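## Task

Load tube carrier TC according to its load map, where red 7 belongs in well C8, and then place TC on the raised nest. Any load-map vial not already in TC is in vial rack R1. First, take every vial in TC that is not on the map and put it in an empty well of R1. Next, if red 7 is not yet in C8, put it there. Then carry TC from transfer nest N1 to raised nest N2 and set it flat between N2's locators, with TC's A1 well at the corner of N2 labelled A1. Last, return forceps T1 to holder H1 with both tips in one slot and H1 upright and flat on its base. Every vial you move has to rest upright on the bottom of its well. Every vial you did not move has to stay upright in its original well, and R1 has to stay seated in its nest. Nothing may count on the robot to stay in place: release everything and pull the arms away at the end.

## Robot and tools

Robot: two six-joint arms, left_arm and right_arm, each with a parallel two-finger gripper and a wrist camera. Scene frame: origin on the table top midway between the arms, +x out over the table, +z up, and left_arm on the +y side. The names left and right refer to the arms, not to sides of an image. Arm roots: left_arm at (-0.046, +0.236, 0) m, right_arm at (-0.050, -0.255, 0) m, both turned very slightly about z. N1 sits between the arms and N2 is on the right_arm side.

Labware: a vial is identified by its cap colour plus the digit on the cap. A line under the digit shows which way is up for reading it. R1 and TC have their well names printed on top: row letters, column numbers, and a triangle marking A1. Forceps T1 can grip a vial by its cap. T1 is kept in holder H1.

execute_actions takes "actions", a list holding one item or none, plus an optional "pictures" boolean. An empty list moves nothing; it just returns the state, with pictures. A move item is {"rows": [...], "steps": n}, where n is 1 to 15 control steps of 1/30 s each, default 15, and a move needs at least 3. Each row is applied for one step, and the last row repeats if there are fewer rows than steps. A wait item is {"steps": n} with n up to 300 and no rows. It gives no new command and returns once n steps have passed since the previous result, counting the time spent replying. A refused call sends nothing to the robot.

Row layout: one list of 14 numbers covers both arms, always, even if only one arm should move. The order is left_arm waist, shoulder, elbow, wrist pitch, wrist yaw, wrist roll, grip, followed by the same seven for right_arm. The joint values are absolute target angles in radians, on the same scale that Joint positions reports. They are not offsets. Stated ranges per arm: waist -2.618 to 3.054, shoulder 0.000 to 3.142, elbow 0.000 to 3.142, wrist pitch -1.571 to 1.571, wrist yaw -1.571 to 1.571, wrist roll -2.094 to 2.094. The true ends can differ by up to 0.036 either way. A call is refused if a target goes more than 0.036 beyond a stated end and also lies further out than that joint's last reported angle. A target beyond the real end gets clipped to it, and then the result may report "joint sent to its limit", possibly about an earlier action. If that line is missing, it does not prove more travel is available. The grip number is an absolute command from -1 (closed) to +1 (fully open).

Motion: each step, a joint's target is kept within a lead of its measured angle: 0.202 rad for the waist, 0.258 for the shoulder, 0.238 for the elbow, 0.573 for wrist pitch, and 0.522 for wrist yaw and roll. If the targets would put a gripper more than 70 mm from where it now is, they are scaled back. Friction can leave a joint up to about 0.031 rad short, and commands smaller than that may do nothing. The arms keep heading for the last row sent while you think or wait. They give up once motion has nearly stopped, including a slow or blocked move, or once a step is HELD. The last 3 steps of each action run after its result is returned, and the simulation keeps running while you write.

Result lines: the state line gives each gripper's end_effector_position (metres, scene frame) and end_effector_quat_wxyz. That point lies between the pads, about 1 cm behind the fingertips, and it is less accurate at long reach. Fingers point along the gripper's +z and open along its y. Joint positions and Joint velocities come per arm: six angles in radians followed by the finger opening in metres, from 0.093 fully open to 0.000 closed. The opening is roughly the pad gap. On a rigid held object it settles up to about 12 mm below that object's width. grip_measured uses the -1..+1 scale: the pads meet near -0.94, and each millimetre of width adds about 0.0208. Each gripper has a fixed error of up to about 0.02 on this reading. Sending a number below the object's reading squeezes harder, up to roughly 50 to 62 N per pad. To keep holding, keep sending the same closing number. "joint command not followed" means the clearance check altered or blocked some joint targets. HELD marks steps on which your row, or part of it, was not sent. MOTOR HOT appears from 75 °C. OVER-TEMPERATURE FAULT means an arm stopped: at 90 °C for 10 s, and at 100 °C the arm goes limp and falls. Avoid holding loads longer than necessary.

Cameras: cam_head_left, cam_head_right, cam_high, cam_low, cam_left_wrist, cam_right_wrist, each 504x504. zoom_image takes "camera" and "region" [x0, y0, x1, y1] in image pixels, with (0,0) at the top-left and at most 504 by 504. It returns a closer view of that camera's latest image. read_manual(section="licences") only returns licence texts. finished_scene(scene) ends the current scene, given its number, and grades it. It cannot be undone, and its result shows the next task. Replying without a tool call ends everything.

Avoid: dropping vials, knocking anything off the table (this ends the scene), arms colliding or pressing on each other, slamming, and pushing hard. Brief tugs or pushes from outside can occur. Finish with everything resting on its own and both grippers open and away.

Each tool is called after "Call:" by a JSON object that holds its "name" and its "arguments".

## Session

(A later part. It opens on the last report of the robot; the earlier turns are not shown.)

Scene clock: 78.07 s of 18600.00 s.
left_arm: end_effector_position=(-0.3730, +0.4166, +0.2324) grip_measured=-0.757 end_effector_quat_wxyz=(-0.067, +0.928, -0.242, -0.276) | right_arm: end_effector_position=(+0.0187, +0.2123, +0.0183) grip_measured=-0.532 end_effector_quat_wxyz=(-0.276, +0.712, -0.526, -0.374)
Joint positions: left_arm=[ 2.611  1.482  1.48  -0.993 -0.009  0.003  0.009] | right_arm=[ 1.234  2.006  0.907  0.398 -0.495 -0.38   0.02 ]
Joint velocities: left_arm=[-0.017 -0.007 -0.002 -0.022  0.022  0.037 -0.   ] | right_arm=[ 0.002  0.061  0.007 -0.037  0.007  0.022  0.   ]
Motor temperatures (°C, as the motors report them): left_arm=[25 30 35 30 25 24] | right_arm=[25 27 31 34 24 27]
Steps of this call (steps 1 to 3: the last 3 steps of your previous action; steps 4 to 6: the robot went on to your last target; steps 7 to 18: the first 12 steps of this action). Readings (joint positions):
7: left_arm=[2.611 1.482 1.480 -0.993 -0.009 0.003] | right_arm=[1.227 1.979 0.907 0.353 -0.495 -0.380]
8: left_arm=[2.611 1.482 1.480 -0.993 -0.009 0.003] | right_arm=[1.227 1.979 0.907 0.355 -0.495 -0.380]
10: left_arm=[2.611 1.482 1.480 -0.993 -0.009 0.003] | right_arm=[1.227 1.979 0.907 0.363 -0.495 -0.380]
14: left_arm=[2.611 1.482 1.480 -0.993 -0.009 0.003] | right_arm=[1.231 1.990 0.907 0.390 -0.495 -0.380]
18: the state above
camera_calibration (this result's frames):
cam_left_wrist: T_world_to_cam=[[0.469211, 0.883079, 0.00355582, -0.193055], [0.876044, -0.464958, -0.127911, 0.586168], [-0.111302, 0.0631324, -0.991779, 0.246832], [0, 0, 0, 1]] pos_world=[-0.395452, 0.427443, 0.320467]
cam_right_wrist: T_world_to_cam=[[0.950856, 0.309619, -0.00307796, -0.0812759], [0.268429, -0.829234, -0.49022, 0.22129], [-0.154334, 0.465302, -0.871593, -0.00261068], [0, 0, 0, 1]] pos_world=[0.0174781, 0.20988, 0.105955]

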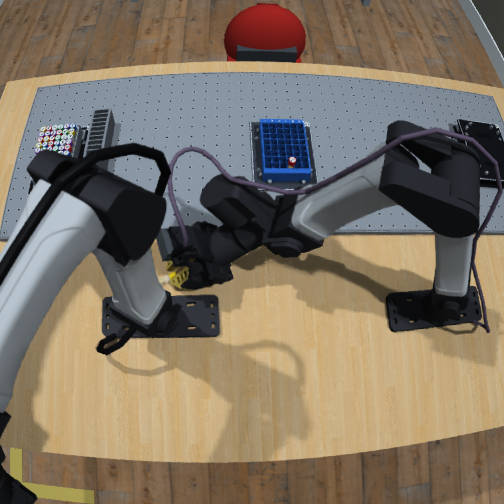

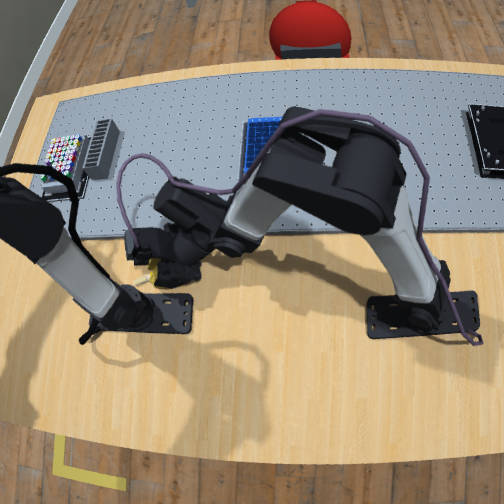

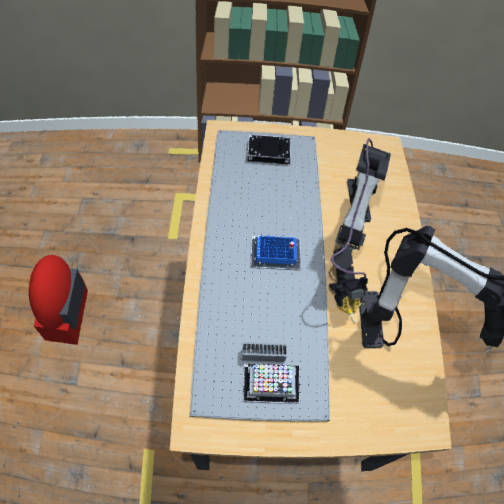

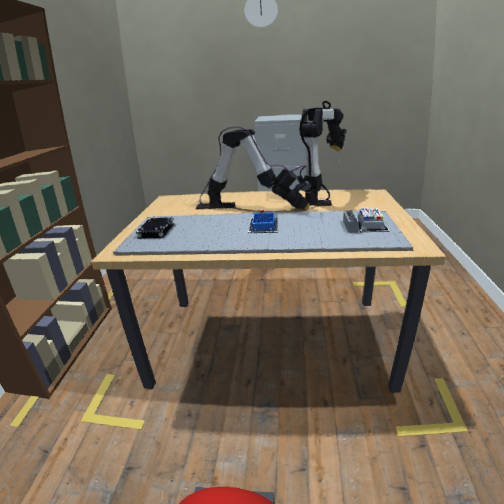

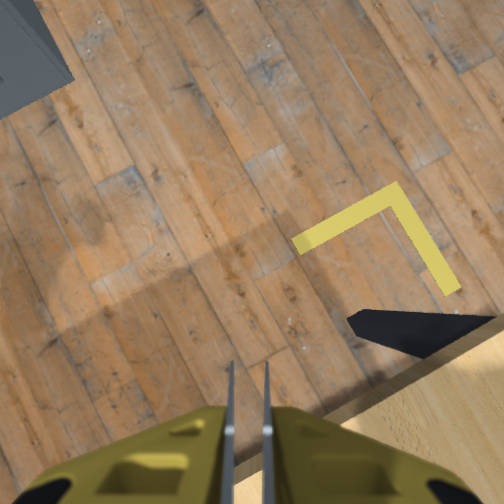

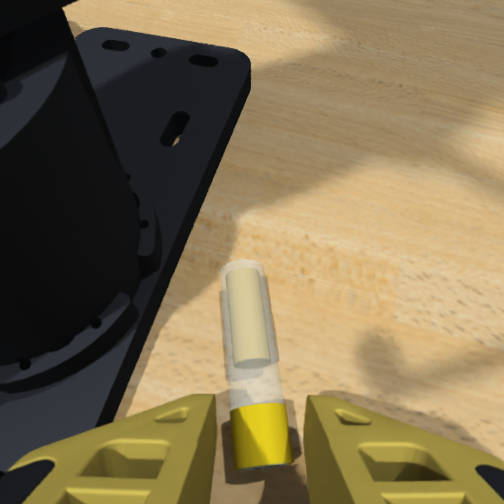

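Call:
{"name": "execute_actions", "arguments": {"actions": [{"rows":[[2.6,1.5,1.5,-1.0,0,0,-0.76,1.243,2.029,0.905,0.42,-0.5,-0.385,-0.6],[2.6,1.5,1.5,-1.0,0,0,-0.76,1.243,2.029,0.905,0.42,-0.5,-0.385,-0.66],[2.6,1.5,1.5,-1.0,0,0,-0.76,1.243,2.029,0.905,0.42,-0.5,-0.385,-0.72],[2.6,1.5,1.5,-1.0,0,0,-0.76,1.243,2.029,0.905,0.42,-0.5,-0.385,-0.8],[2.6,1.5,1.5,-1.0,0,0,-0.76,1.243,2.029,0.905,0.42,-0.5,-0.385,-0.8],[2.6,1.5,1.5,-1.0,0,0,-0.76,1.243,2.029,0.905,0.42,-0.5,-0.385,-0.8],[2.6,1.5,1.5,-1.0,0,0,-0.76,1.243,2.029,0.905,0.42,-0.5,-0.385,-0.8],[2.6,1.5,1.5,-1.0,0,0,-0.76,1.23,1.98,0.905,0.4,-0.5,-0.385,-0.8],[2.6,1.5,1.5,-1.0,0,0,-0.76,1.22,1.96,0.905,0.4,-0.5,-0.385,-0.8],[2.6,1.5,1.5,-1.0,0,0,-0.76,1.2,1.93,0.905,0.4,-0.5,-0.385,-0.8],[2.6,1.5,1.5,-1.0,0,0,-0.76,1.17,1.9,0.905,0.4,-0.5,-0.385,-0.8],[2.6,1.5,1.5,-1.0,0,0,-0.76,1.13,1.86,0.905,0.4,-0.5,-0.385,-0.8],[2.6,1.5,1.5,-1.0,0,0,-0.76,1.09,1.82,0.905,0.4,-0.5,-0.385,-0.8],[2.6,1.5,1.5,-1.0,0,0,-0.76,1.05,1.78,0.905,0.4,-0.5,-0.385,-0.8],[2.6,1.5,1.5,-1.0,0,0,-0.76,1.0,1.74,0.905,0.4,-0.5,-0.385,-0.8]]}]}}

Call:
{"name": "execute_actions", "arguments": {"actions": [{"steps":8}], "pictures": true}}

Scene clock: 78.70 s of 18600.00 s.
left_arm: end_effector_position=(-0.3730, +0.4166, +0.2324) grip_measured=-0.757 end_effector_quat_wxyz=(-0.067, +0.928, -0.242, -0.276) | right_arm: end_effector_position=(+0.0298, +0.2141, +0.0411) grip_measured=-0.789 end_effector_quat_wxyz=(-0.299, +0.703, -0.522, -0.379)
Joint positions: left_arm=[ 2.611  1.482  1.48  -0.993 -0.009  0.003  0.009] | right_arm=[ 1.211  1.954  0.907  0.393 -0.499 -0.382  0.007]
Joint velocities: left_arm=[ 0.002  0.002 -0.007  0.007  0.007  0.051 -0.   ] | right_arm=[-0.496 -0.75  -0.002 -0.081 -0.125  0.037  0.001]
Motor temperatures (°C, as the motors report them): left_arm=[25 30 35 30 25 24] | right_arm=[25 27 31 34 24 27]
Steps of this call (steps 1 to 3: the last 3 steps of your previous action; steps 4 to 7: the robot went on to your last target; steps 8 to 19: the first 12 steps of this action). Readings (joint positions):
8: left_arm=[2.611 1.482 1.480 -0.993 -0.009 0.003] | right_arm=[1.234 2.008 0.907 0.404 -0.495 -0.380]
9: left_arm=[2.611 1.482 1.480 -0.993 -0.009 0.003] | right_arm=[1.234 2.008 0.907 0.404 -0.495 -0.380]
11: left_arm=[2.611 1.482 1.480 -0.993 -0.009 0.003] | right_arm=[1.234 2.008 0.907 0.405 -0.495 -0.381]
15: left_arm=[2.611 1.482 1.480 -0.993 -0.009 0.003] | right_arm=[1.234 2.007 0.907 0.406 -0.495 -0.381]
19: the state above

Scene clock: 78.97 s of 18600.00 s.
left_arm: end_effector_position=(-0.3730, +0.4166, +0.2324) grip_measured=-0.757 end_effector_quat_wxyz=(-0.067, +0.928, -0.242, -0.276) | right_arm: end_effector_position=(+0.1402, +0.1902, +0.1511) grip_measured=-0.789 end_effector_quat_wxyz=(-0.449, +0.620, -0.536, -0.357)
Joint positions: left_arm=[ 2.611  1.482  1.48  -0.993 -0.009  0.003  0.009] | right_arm=[ 0.981  1.727  0.912  0.417 -0.493 -0.382  0.007]
Joint velocities: left_arm=[-0.012 -0.012  0.017 -0.007 -0.007 -0.051  0.   ] | right_arm=[-0.105 -0.168  0.032  0.11   0.022 -0.007  0.001]
Motor temperatures (°C, as the motors report them): left_arm=[25 30 35 30 25 24] | right_arm=[25 27 31 34 24 27]
Kept back: nothing.
Steps of this call (steps 1 to 3: the last 3 steps of your previous action; steps 4 to 8: the robot went on to your last target). Readings (joint positions):
1: left_arm=[2.611 1.482 1.480 -0.993 -0.009 0.003] | right_arm=[1.188 1.924 0.907 0.390 -0.501 -0.382]
2: left_arm=[2.611 1.482 1.480 -0.993 -0.009 0.003] | right_arm=[1.157 1.889 0.907 0.390 -0.502 -0.382]
4: left_arm=[2.611 1.482 1.480 -0.993 -0.009 0.003] | right_arm=[1.080 1.813 0.907 0.390 -0.502 -0.382]
8: the state above
camera_calibration (this result's frames):
cam_left_wrist: T_world_to_cam=[[0.469211, 0.883079, 0.00355582, -0.193055], [0.876044, -0.464958, -0.127911, 0.586168], [-0.111302, 0.0631324, -0.991779, 0.246832], [0, 0, 0, 1]] pos_world=[-0.395452, 0.427443, 0.320467]
cam_right_wrist: T_world_to_cam=[[0.983721, 0.0386949, 0.175485, -0.169633], [0.149285, -0.71957, -0.678183, 0.259715], [0.100032, 0.693341, -0.713633, 0.0392045], [0, 0, 0, 1]] pos_world=[0.124178, 0.166265, 0.23388]

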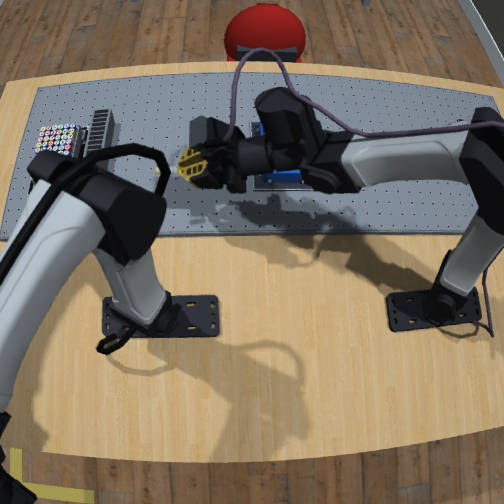

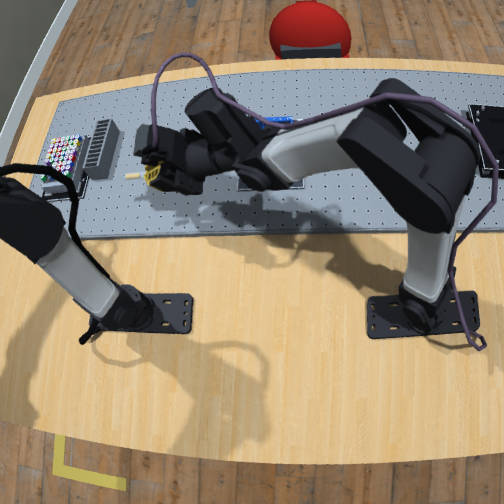

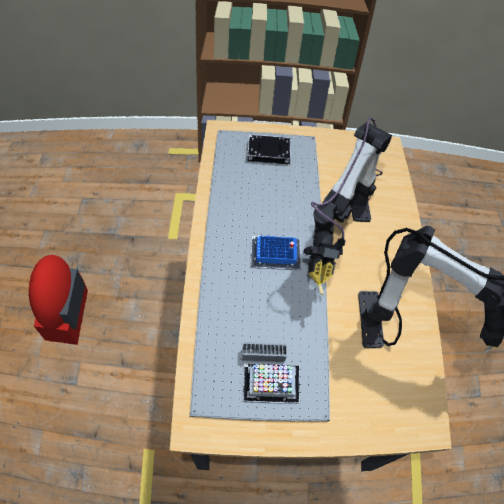

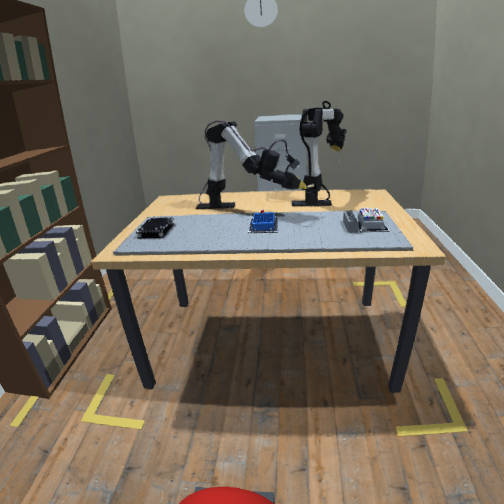

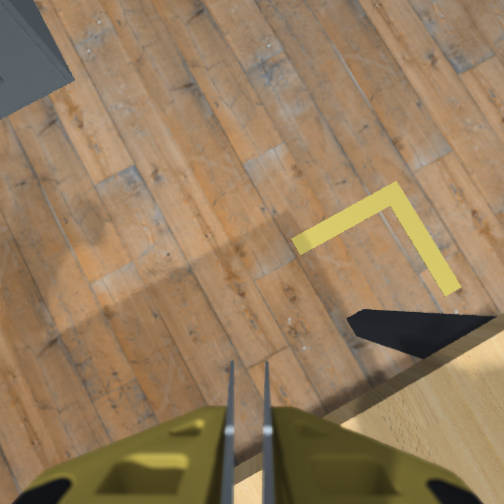

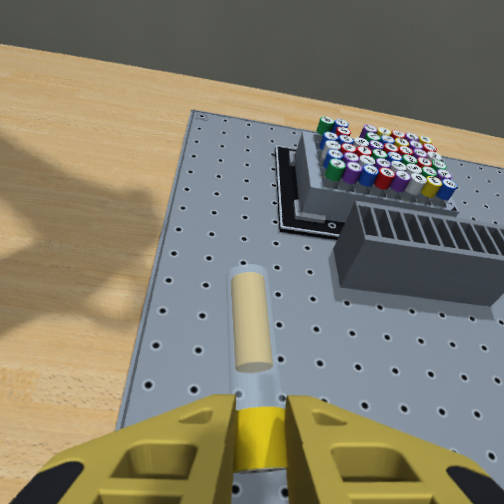

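Call:
{"name": "execute_actions", "arguments": {"actions": [{"rows":[[2.6,1.5,1.5,-1.0,0,0,-0.76,0.95,1.72,1.0,0.3,-0.5,-0.25,-0.8],[2.6,1.5,1.5,-1.0,0,0,-0.76,0.9,1.72,1.1,0.18,-0.5,-0.1,-0.8],[2.6,1.5,1.5,-1.0,0,0,-0.76,0.85,1.72,1.2,0.06,-0.52,0.05,-0.8],[2.6,1.5,1.5,-1.0,0,0,-0.76,0.8,1.72,1.3,-0.06,-0.54,0.2,-0.8],[2.6,1.5,1.5,-1.0,0,0,-0.76,0.75,1.72,1.4,-0.2,-0.56,0.35,-0.8],[2.6,1.5,1.5,-1.0,0,0,-0.76,0.7,1.72,1.5,-0.35,-0.58,0.5,-0.8],[2.6,1.5,1.5,-1.0,0,0,-0.76,0.65,1.75,1.6,-0.5,-0.58,0.65,-0.8],[2.6,1.5,1.5,-1.0,0,0,-0.76,0.6,1.8,1.7,-0.65,-0.58,0.8,-0.8],[2.6,1.5,1.5,-1.0,0,0,-0.76,0.55,1.85,1.8,-0.8,-0.58,0.95,-0.8],[2.6,1.5,1.5,-1.0,0,0,-0.76,0.5,1.9,1.88,-0.95,-0.58,1.1,-0.8],[2.6,1.5,1.5,-1.0,0,0,-0.76,0.46,1.95,1.94,-1.1,-0.58,1.25,-0.8],[2.6,1.5,1.5,-1.0,0,0,-0.76,0.438,2.0,1.94,-1.22,-0.58,1.4,-0.8],[2.6,1.5,1.5,-1.0,0,0,-0.76,0.438,2.05,1.94,-1.32,-0.58,1.5,-0.8],[2.6,1.5,1.5,-1.0,0,0,-0.76,0.438,2.09,1.94,-1.38,-0.58,1.575,-0.8]]}]}}

Call:
{"name": "execute_actions", "arguments": {"actions": [{"steps":30}]}}

Call:
{"name": "execute_actions", "arguments": {"actions": [{"rows":[[2.6,1.5,1.5,-1.0,0,0,-0.76,0.438,2.11,1.94,-1.38,-0.58,1.575,-0.8],[2.6,1.5,1.5,-1.0,0,0,-0.76,0.438,2.125,1.94,-1.38,-0.58,1.575,-0.8],[2.6,1.5,1.5,-1.0,0,0,-0.76,0.438,2.14,1.94,-1.38,-0.58,1.575,-0.8]]}], "pictures": true}}

Scene clock: 79.80 s of 18600.00 s.
left_arm: end_effector_position=(-0.3730, +0.4166, +0.2324) grip_measured=-0.757 end_effector_quat_wxyz=(-0.067, +0.928, -0.242, -0.276) | right_arm: end_effector_position=(+0.3454, +0.1009, +0.2771) grip_measured=-0.789 end_effector_quat_wxyz=(+0.311, -0.197, +0.820, +0.438)
Joint positions: left_arm=[ 2.611  1.482  1.48  -0.993 -0.009  0.003  0.009] | right_arm=[ 0.544  1.819  1.642 -0.346 -0.557  0.422  0.007]
Joint velocities: left_arm=[-0.027 -0.017 -0.007 -0.037 -0.066  0.037  0.   ] | right_arm=[-1.228  0.94   2.02  -1.912  0.007  1.941  0.   ]
Motor temperatures (°C, as the motors report them): left_arm=[25 30 35 30 25 24] | right_arm=[25 27 31 34 24 27]
Steps of this call (steps 1 to 13: the robot went on to your last target; steps 14 to 25: the first 12 steps of this action). Readings (joint positions):
14: left_arm=[2.611 1.482 1.480 -0.993 -0.009 0.003] | right_arm=[0.990 1.724 0.923 0.397 -0.496 -0.365]
15: left_arm=[2.611 1.482 1.480 -0.993 -0.009 0.003] | right_arm=[0.980 1.726 0.954 0.348 -0.501 -0.323]
17: left_arm=[2.611 1.482 1.480 -0.993 -0.009 0.003] | right_arm=[0.930 1.734 1.070 0.225 -0.515 -0.194]
21: left_arm=[2.611 1.482 1.480 -0.993 -0.009 0.003] | right_arm=[0.745 1.737 1.354 -0.076 -0.547 0.130]
25: the state above

Scene clock: 80.80 s of 18600.00 s.
left_arm: end_effector_position=(-0.3730, +0.4166, +0.2324) grip_measured=-0.757 end_effector_quat_wxyz=(-0.067, +0.928, -0.242, -0.276) | right_arm: end_effector_position=(+0.2816, +0.0074, +0.1469) grip_measured=-0.789 end_effector_quat_wxyz=(-0.228, +0.501, +0.817, +0.171)
Joint positions: left_arm=[ 2.611  1.482  1.48  -0.993 -0.009  0.003  0.009] | right_arm=[ 0.43   2.09   1.926 -1.359 -0.575  1.567  0.007]
Joint velocities: left_arm=[-0.002 -0.012 -0.017 -0.022 -0.022 -0.051  0.   ] | right_arm=[-0.017 -0.007 -0.007 -0.007  0.051  0.037 -0.001]
Motor temperatures (°C, as the motors report them): left_arm=[25 30 35 30 25 24] | right_arm=[25 28 31 34 24 27]
Kept back: nothing.
Steps of this call (steps 1 to 3: the last 3 steps of your previous action; steps 4 to 30: the robot went on to your last target). Readings (joint positions):
1: left_arm=[2.611 1.482 1.480 -0.993 -0.009 0.003] | right_arm=[0.505 1.856 1.713 -0.413 -0.558 0.494]
2: left_arm=[2.611 1.482 1.480 -0.993 -0.009 0.003] | right_arm=[0.473 1.899 1.785 -0.483 -0.558 0.570]
4: left_arm=[2.611 1.482 1.480 -0.993 -0.009 0.003] | right_arm=[0.434 1.974 1.882 -0.607 -0.558 0.718]
8: left_arm=[2.611 1.482 1.480 -0.993 -0.009 0.003] | right_arm=[0.421 2.050 1.918 -0.898 -0.559 1.019]
30: the state above

Scene clock: 81.20 s of 18600.00 s.
left_arm: end_effector_position=(-0.3730, +0.4166, +0.2324) grip_measured=-0.757 end_effector_quat_wxyz=(-0.067, +0.928, -0.242, -0.276) | right_arm: end_effector_position=(+0.2826, +0.0080, +0.1360) grip_measured=-0.789 end_effector_quat_wxyz=(-0.236, +0.506, +0.814, +0.159)
Joint positions: left_arm=[ 2.611  1.482  1.48  -0.993 -0.009  0.003  0.009] | right_arm=[ 0.43   2.12   1.93  -1.361 -0.576  1.57   0.007]
Joint velocities: left_arm=[-0.007 -0.007 -0.002  0.007 -0.007 -0.051  0.   ] | right_arm=[ 0.002 -0.002  0.007 -0.037 -0.066  0.066 -0.   ]
Motor temperatures (°C, as the motors report them): left_arm=[25 30 35 30 25 24] | right_arm=[25 28 31 34 24 27]
Steps of this call (steps 1 to 12: the first 12 steps of this action). Readings (joint positions):
1: left_arm=[2.611 1.482 1.480 -0.993 -0.009 0.003] | right_arm=[0.430 2.090 1.926 -1.359 -0.575 1.567]
2: left_arm=[2.611 1.482 1.480 -0.993 -0.009 0.003] | right_arm=[0.430 2.090 1.926 -1.359 -0.575 1.568]
4: left_arm=[2.611 1.482 1.480 -0.993 -0.009 0.003] | right_arm=[0.430 2.096 1.929 -1.361 -0.575 1.569]
8: left_arm=[2.611 1.482 1.480 -0.993 -0.009 0.003] | right_arm=[0.430 2.115 1.930 -1.361 -0.576 1.570]
12: the state above
camera_calibration (this result's frames):
cam_left_wrist: T_world_to_cam=[[0.469211, 0.883079, 0.00355582, -0.193055], [0.876044, -0.464958, -0.127911, 0.586168], [-0.111302, 0.0631324, -0.991779, 0.246832], [0, 0, 0, 1]] pos_world=[-0.395452, 0.427443, 0.320467]
cam_right_wrist: T_world_to_cam=[[-0.899355, -0.435771, -0.0355422, 0.264628], [-0.251942, 0.45009, 0.856706, -0.00761448], [-0.357331, 0.779437, -0.51458, 0.242036], [0, 0, 0, 1]] pos_world=[0.322563, -0.0699072, 0.140475]

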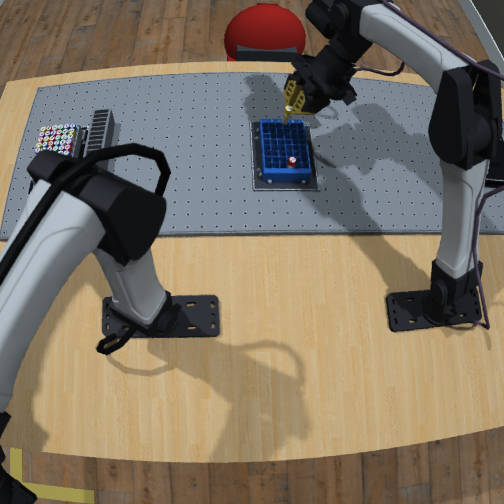

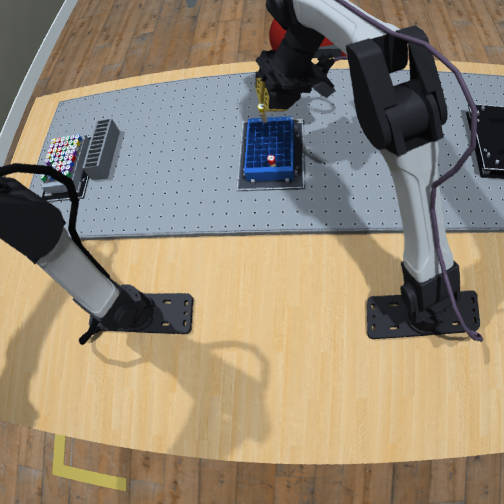

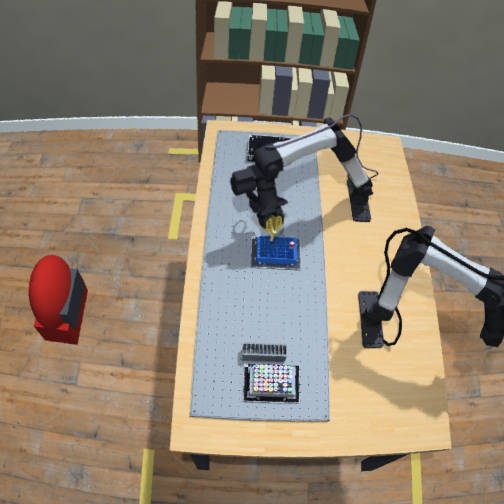

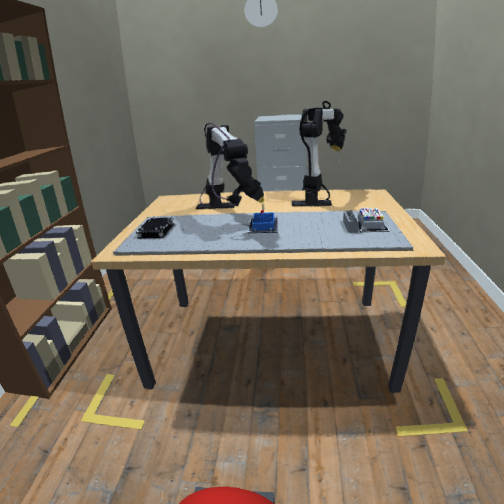

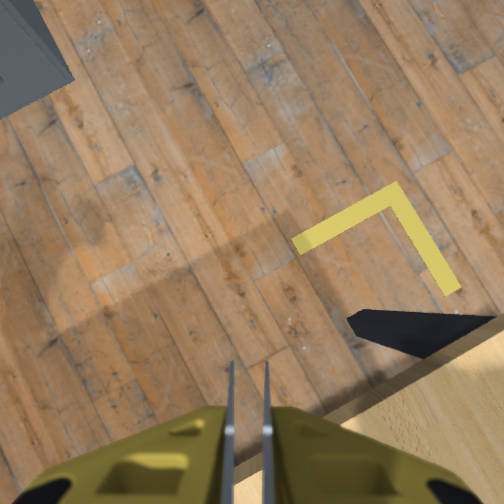

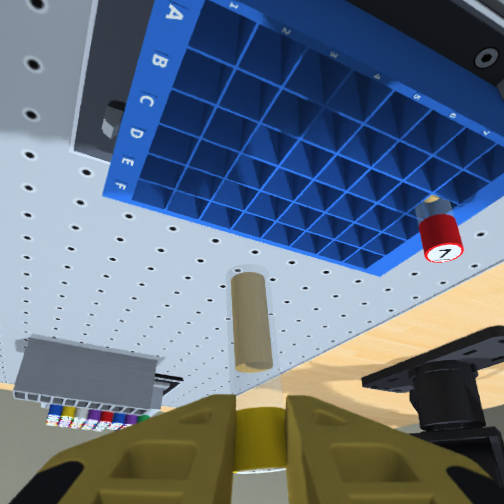

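Call:
{"name": "execute_actions", "arguments": {"actions": [{"rows":[[2.6,1.5,1.5,-1.0,0,0,-0.76,0.438,2.12,1.9,-1.34,-0.58,1.575,-0.8],[2.6,1.5,1.5,-1.0,0,0,-0.76,0.438,2.12,1.885,-1.325,-0.58,1.575,-0.8],[2.6,1.5,1.5,-1.0,0,0,-0.76,0.438,2.12,1.87,-1.31,-0.58,1.575,-0.8],[2.6,1.5,1.5,-1.0,0,0,-0.76,0.438,2.12,1.855,-1.295,-0.58,1.575,-0.8],[2.6,1.5,1.5,-1.0,0,0,-0.76,0.438,2.12,1.84,-1.28,-0.58,1.575,-0.8],[2.6,1.5,1.5,-1.0,0,0,-0.76,0.438,2.12,1.825,-1.268,-0.58,1.575,-0.8],[2.6,1.5,1.5,-1.0,0,0,-0.76,0.438,2.12,1.81,-1.256,-0.58,1.575,-0.8],[2.6,1.5,1.5,-1.0,0,0,-0.76,0.438,2.12,1.795,-1.245,-0.58,1.575,-0.8]]}]}}

Call:
{"name": "execute_actions", "arguments": {"actions": [{"steps":8}], "pictures": true}}

Scene clock: 81.80 s of 18600.00 s.
left_arm: end_effector_position=(-0.3730, +0.4166, +0.2324) grip_measured=-0.757 end_effector_quat_wxyz=(-0.067, +0.928, -0.242, -0.276) | right_arm: end_effector_position=(+0.2742, +0.0041, +0.1060) grip_measured=-0.789 end_effector_quat_wxyz=(-0.247, +0.511, +0.811, +0.142)
Joint positions: left_arm=[ 2.611  1.482  1.48  -0.993 -0.009  0.003  0.009] | right_arm=[ 0.43   2.12   1.811 -1.283 -0.577  1.571  0.007]
Joint velocities: left_arm=[ 0.007  0.012  0.007  0.007 -0.051 -0.037 -0.001] | right_arm=[-0.002 -0.007 -0.022  0.066  0.037 -0.022 -0.002]
Motor temperatures (°C, as the motors report them): left_arm=[25 30 35 30 25 24] | right_arm=[25 28 31 34 24 27]
Steps of this call (steps 1 to 3: the last 3 steps of your previous action; steps 4 to 6: the robot went on to your last target; steps 7 to 18: the first 12 steps of this action). Readings (joint positions):
7: left_arm=[2.611 1.482 1.480 -0.993 -0.009 0.003] | right_arm=[0.430 2.120 1.929 -1.360 -0.576 1.570]
8: left_arm=[2.611 1.482 1.480 -0.993 -0.009 0.003] | right_arm=[0.430 2.120 1.925 -1.357 -0.576 1.570]
10: left_arm=[2.611 1.482 1.480 -0.993 -0.009 0.003] | right_arm=[0.430 2.120 1.905 -1.342 -0.577 1.570]
14: left_arm=[2.611 1.482 1.480 -0.993 -0.009 0.003] | right_arm=[0.430 2.120 1.842 -1.303 -0.577 1.570]
18: the state above

Scene clock: 82.07 s of 18600.00 s.
left_arm: end_effector_position=(-0.3730, +0.4166, +0.2324) grip_measured=-0.757 end_effector_quat_wxyz=(-0.067, +0.928, -0.242, -0.276) | right_arm: end_effector_position=(+0.2779, +0.0059, +0.1060) grip_measured=-0.789 end_effector_quat_wxyz=(-0.242, +0.509, +0.812, +0.150)
Joint positions: left_arm=[ 2.611  1.482  1.48  -0.993 -0.009  0.003  0.009] | right_arm=[ 0.43   2.12   1.811 -1.264 -0.577  1.571  0.007]
Joint velocities: left_arm=[ 0.007  0.012 -0.007 -0.022 -0.066  0.007  0.   ] | right_arm=[-0.012 -0.007  0.012  0.081  0.022  0.051 -0.001]
Motor temperatures (°C, as the motors report them): left_arm=[25 30 35 30 25 24] | right_arm=[25 28 31 34 24 27]
Kept back: nothing.
Steps of this call (steps 1 to 3: the last 3 steps of your previous action; steps 4 to 8: the robot went on to your last target). Readings (joint positions):
1: left_arm=[2.611 1.482 1.480 -0.993 -0.009 0.003] | right_arm=[0.430 2.120 1.811 -1.280 -0.577 1.571]
2: left_arm=[2.611 1.482 1.480 -0.993 -0.009 0.003] | right_arm=[0.430 2.120 1.811 -1.276 -0.577 1.571]
4: left_arm=[2.611 1.482 1.480 -0.993 -0.009 0.003] | right_arm=[0.430 2.120 1.811 -1.270 -0.577 1.571]
8: the state above
camera_calibration (this result's frames):
cam_left_wrist: T_world_to_cam=[[0.469211, 0.883079, 0.00355582, -0.193055], [0.876044, -0.464958, -0.127911, 0.586168], [-0.111302, 0.0631324, -0.991779, 0.246832], [0, 0, 0, 1]] pos_world=[-0.395452, 0.427443, 0.320467]
cam_right_wrist: T_world_to_cam=[[-0.900139, -0.43542, -0.0126252, 0.256213], [-0.233548, 0.457939, 0.857757, 0.0126074], [-0.367703, 0.775049, -0.5139, 0.229377], [0, 0, 0, 1]] pos_world=[0.317915, -0.0719916, 0.110298]

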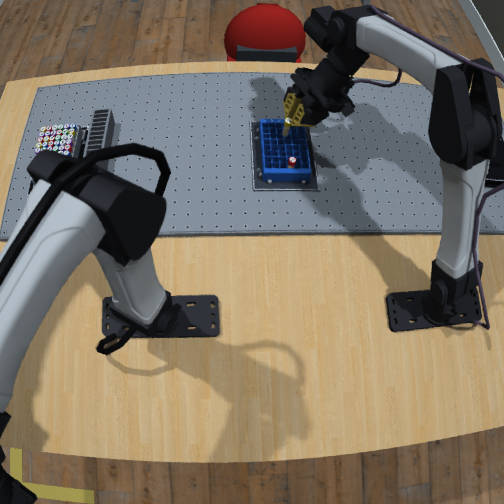

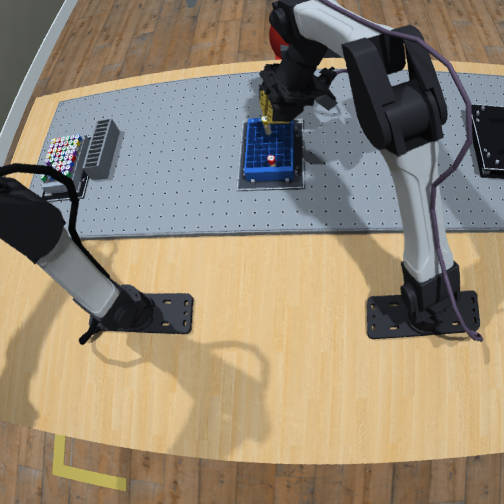

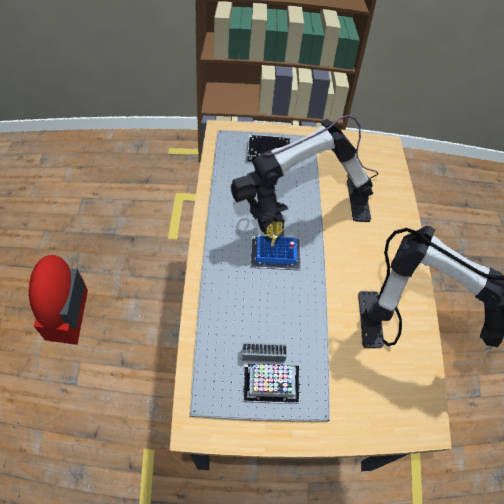

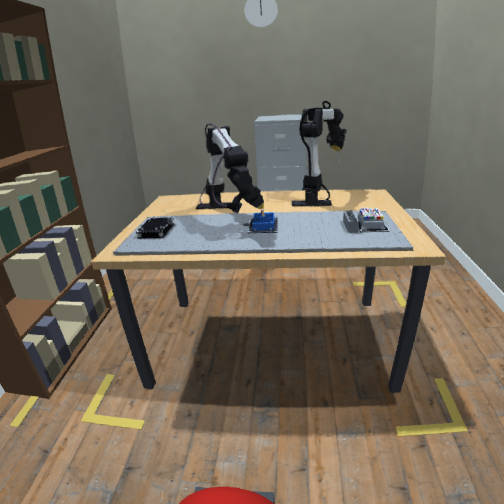

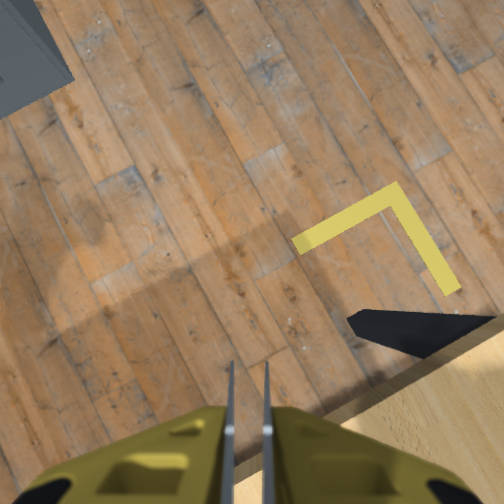

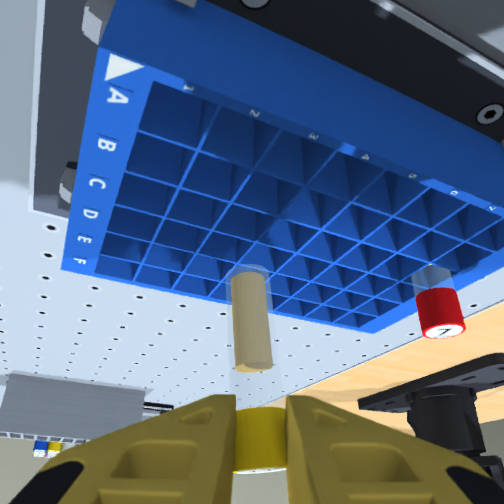

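Call:
{"name": "zoom_image", "arguments": {"camera": "cam_right_wrist", "region": [170, 180, 330, 340]}}

Region (170, 180, 330, 340) of cam_right_wrist's 504x504 image, scaled by 3.150, with more detail than that image has.

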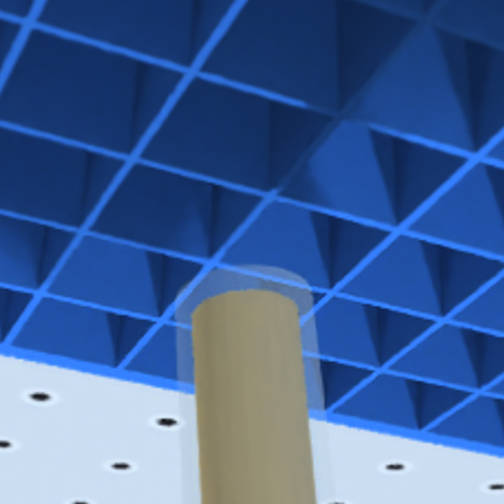

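Call:
{"name": "execute_actions", "arguments": {"actions": [{"rows":[[2.6,1.5,1.5,-1.0,0,0,-0.76,0.438,2.12,1.81,-1.29,-0.58,1.575,-0.8],[2.6,1.5,1.5,-1.0,0,0,-0.76,0.438,2.13,1.81,-1.30,-0.58,1.575,-0.8],[2.6,1.5,1.5,-1.0,0,0,-0.76,0.438,2.14,1.81,-1.30,-0.58,1.575,-0.8],[2.6,1.5,1.5,-1.0,0,0,-0.76,0.438,2.147,1.81,-1.30,-0.58,1.575,-0.8]]}], "pictures": true}}

Call:
{"name": "zoom_image", "arguments": {"camera": "cam_right_wrist", "region": [170, 180, 330, 340]}}

Scene clock: 82.73 s of 18600.00 s.
left_arm: end_effector_position=(-0.3730, +0.4166, +0.2324) grip_measured=-0.757 end_effector_quat_wxyz=(-0.067, +0.928, -0.242, -0.276) | right_arm: end_effector_position=(+0.2751, +0.0046, +0.1060) grip_measured=-0.789 end_effector_quat_wxyz=(-0.246, +0.511, +0.811, +0.144)
Joint positions: left_arm=[ 2.611  1.482  1.48  -0.993 -0.009  0.003  0.009] | right_arm=[ 0.43   2.12   1.811 -1.279 -0.577  1.571  0.007]
Joint velocities: left_arm=[-0.002 -0.007 -0.002 -0.051  0.007  0.007 -0.001] | right_arm=[-0.017 -0.007 -0.007  0.007 -0.037 -0.037  0.   ]
Motor temperatures (°C, as the motors report them): left_arm=[25 30 35 30 25 24] | right_arm=[25 28 31 34 24 27]
Steps of this call (steps 1 to 8: the robot went on to your last target; steps 9 to 20: the first 12 steps of this action). Readings (joint positions):
9: left_arm=[2.611 1.482 1.480 -0.993 -0.009 0.003] | right_arm=[0.430 2.120 1.811 -1.262 -0.577 1.571]
10: left_arm=[2.611 1.482 1.480 -0.993 -0.009 0.003] | right_arm=[0.430 2.120 1.811 -1.264 -0.577 1.571]
12: left_arm=[2.611 1.482 1.480 -0.993 -0.009 0.003] | right_arm=[0.430 2.120 1.811 -1.270 -0.577 1.571]
16: left_arm=[2.611 1.482 1.480 -0.993 -0.009 0.003] | right_arm=[0.430 2.120 1.811 -1.277 -0.577 1.571]
20: the state above
camera_calibration (this result's frames):
cam_left_wrist: T_world_to_cam=[[0.469211, 0.883079, 0.00355582, -0.193055], [0.876044, -0.464958, -0.127911, 0.586168], [-0.111302, 0.0631324, -0.991779, 0.246832], [0, 0, 0, 1]] pos_world=[-0.395452, 0.427443, 0.320467]
cam_right_wrist: T_world_to_cam=[[-0.900209, -0.435454, 0.00187049, 0.251578], [-0.222362, 0.463371, 0.857813, 0.00944021], [-0.374405, 0.771795, -0.513959, 0.231283], [0, 0, 0, 1]] pos_world=[0.315165, -0.0733265, 0.110301]

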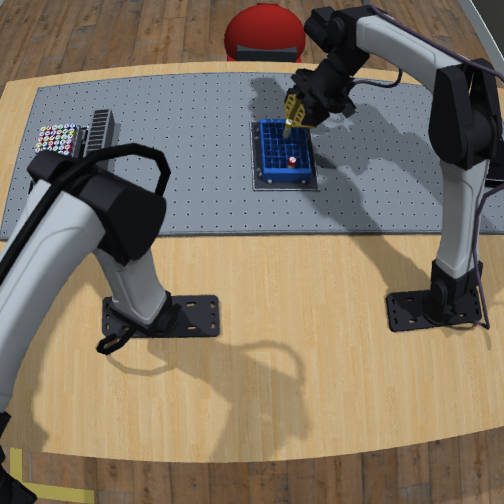

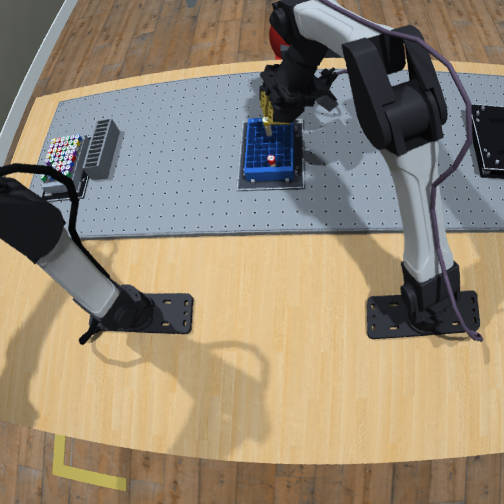

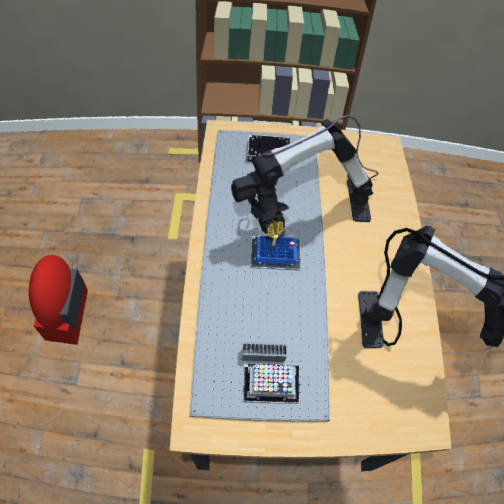

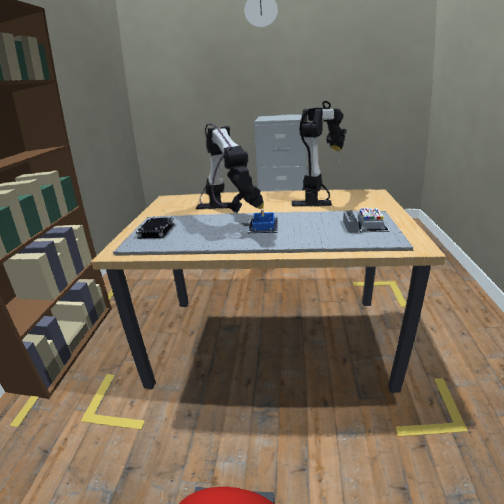

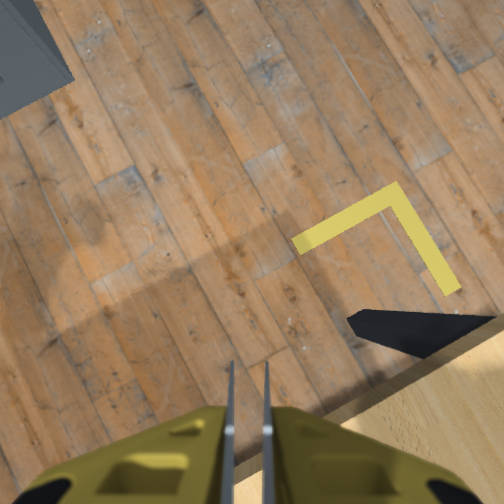

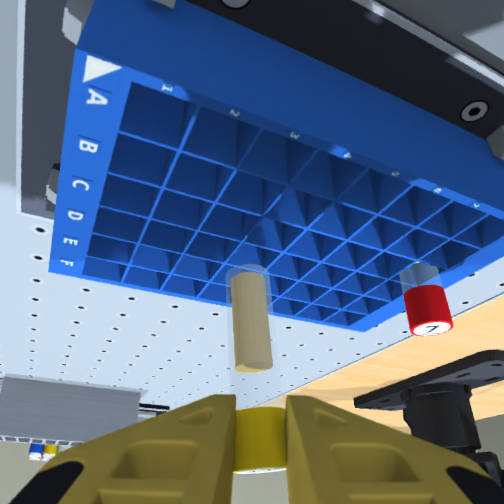

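Region (170, 180, 330, 340) of cam_right_wrist's 504x504 image, scaled by 3.150, with more detail than that image has.

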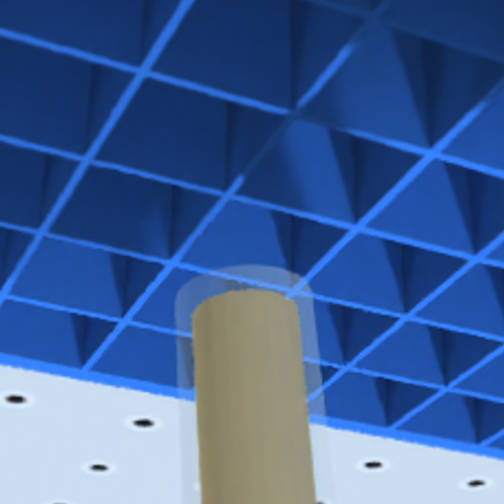

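Call:
{"name": "execute_actions", "arguments": {"actions": [{"rows":[[2.6,1.5,1.5,-1.0,0,0,-0.76,0.438,2.152,1.81,-1.30,-0.58,1.575,-0.8],[2.6,1.5,1.5,-1.0,0,0,-0.76,0.438,2.157,1.81,-1.30,-0.58,1.575,-0.8],[2.6,1.5,1.5,-1.0,0,0,-0.76,0.438,2.162,1.81,-1.30,-0.58,1.575,-0.8]],"steps":12}], "pictures": true}}

Call:
{"name": "zoom_image", "arguments": {"camera": "cam_right_wrist", "region": [170,180,330,340]}}

Scene clock: 83.70 s of 18600.00 s.
left_arm: end_effector_position=(-0.3730, +0.4166, +0.2324) grip_measured=-0.757 end_effector_quat_wxyz=(-0.067, +0.928, -0.242, -0.276) | right_arm: end_effector_position=(+0.2746, +0.0043, +0.0987) grip_measured=-0.789 end_effector_quat_wxyz=(-0.251, +0.513, +0.810, +0.135)
Joint positions: left_arm=[ 2.611  1.482  1.48  -0.993 -0.009  0.003  0.009] | right_arm=[ 0.43   2.139  1.811 -1.28  -0.577  1.571  0.007]
Joint velocities: left_arm=[ 0.002  0.007 -0.017  0.007 -0.022 -0.022 -0.   ] | right_arm=[-0.007  0.032 -0.007  0.022 -0.007 -0.051  0.   ]
Motor temperatures (°C, as the motors report them): left_arm=[25 30 35 30 25 24] | right_arm=[25 28 31 33 24 27]
Steps of this call (steps 1 to 3: the last 3 steps of your previous action; steps 4 to 15: the robot went on to your last target; steps 16 to 20: nothing new was sent; steps 21 to 29: the first 9 steps of this action). Readings (joint positions):
21: left_arm=[2.611 1.482 1.480 -0.993 -0.009 0.003] | right_arm=[0.430 2.120 1.811 -1.280 -0.577 1.571]
22: left_arm=[2.611 1.482 1.480 -0.993 -0.009 0.003] | right_arm=[0.430 2.121 1.811 -1.280 -0.577 1.571]
24: left_arm=[2.611 1.482 1.480 -0.993 -0.009 0.003] | right_arm=[0.430 2.126 1.811 -1.280 -0.577 1.571]
28: left_arm=[2.611 1.482 1.480 -0.993 -0.009 0.003] | right_arm=[0.430 2.138 1.811 -1.280 -0.577 1.571]
29: the state above
camera_calibration (this result's frames):
cam_left_wrist: T_world_to_cam=[[0.469211, 0.883079, 0.00355582, -0.193055], [0.876044, -0.464958, -0.127911, 0.586168], [-0.111302, 0.0631324, -0.991779, 0.246832], [0, 0, 0, 1]] pos_world=[-0.395452, 0.427443, 0.320467]
cam_right_wrist: T_world_to_cam=[[-0.899983, -0.435345, 0.0224683, 0.248956], [-0.206468, 0.471088, 0.857582, 0.011365], [-0.383928, 0.767171, -0.513856, 0.230134], [0, 0, 0, 1]] pos_world=[0.314758, -0.0735244, 0.102916]

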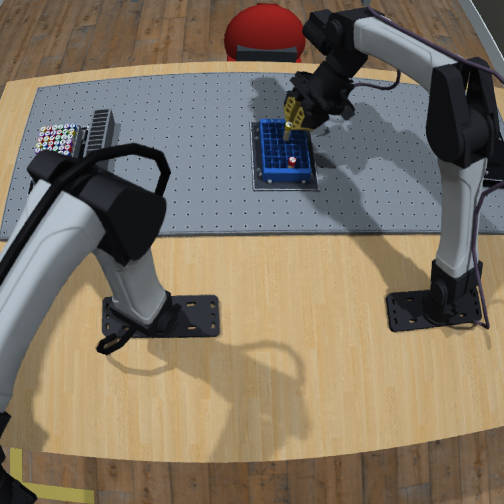

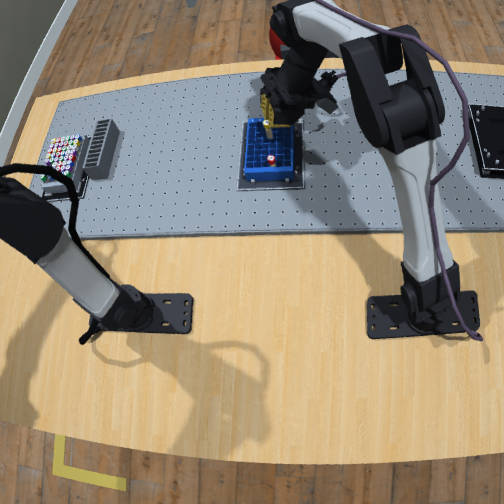

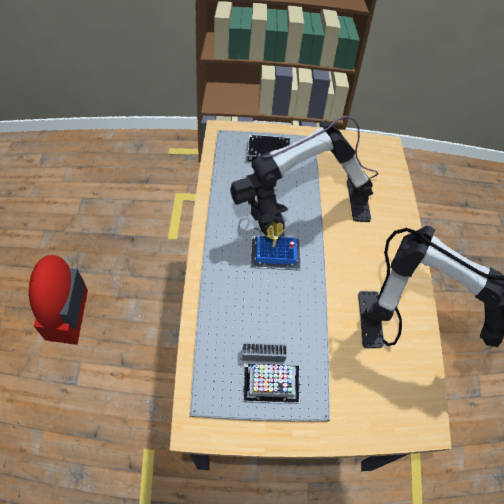

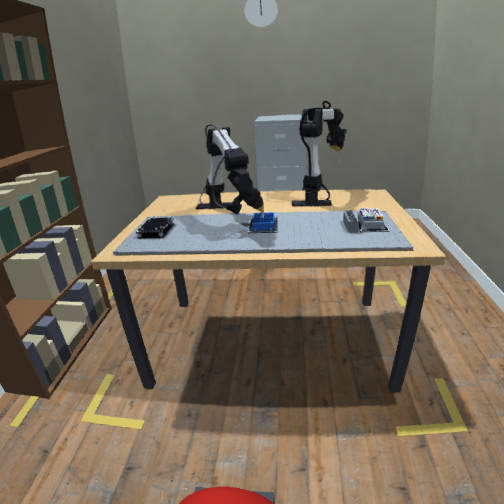

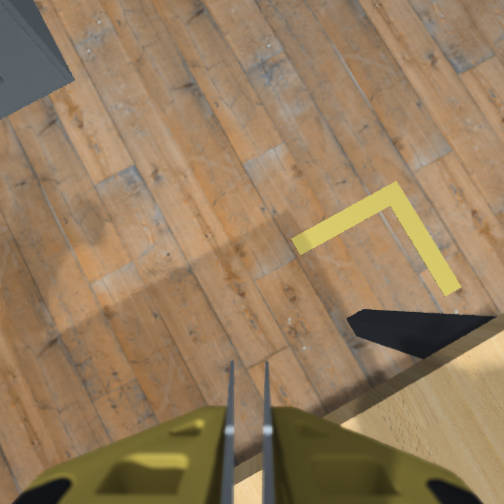

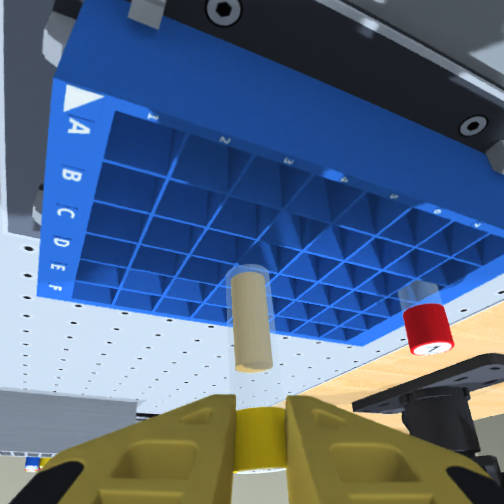

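Region (170, 180, 330, 340) of cam_right_wrist's 504x504 image, scaled by 3.150, with more detail than that image has.

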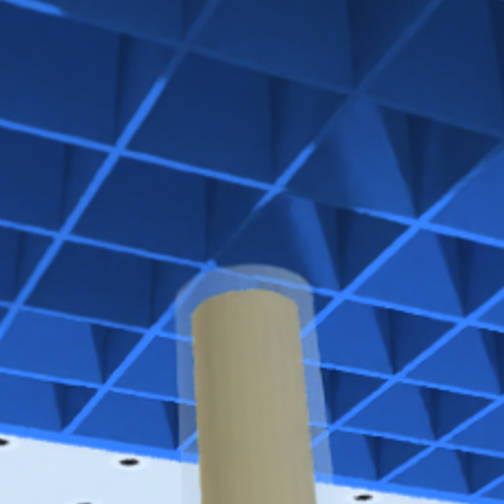

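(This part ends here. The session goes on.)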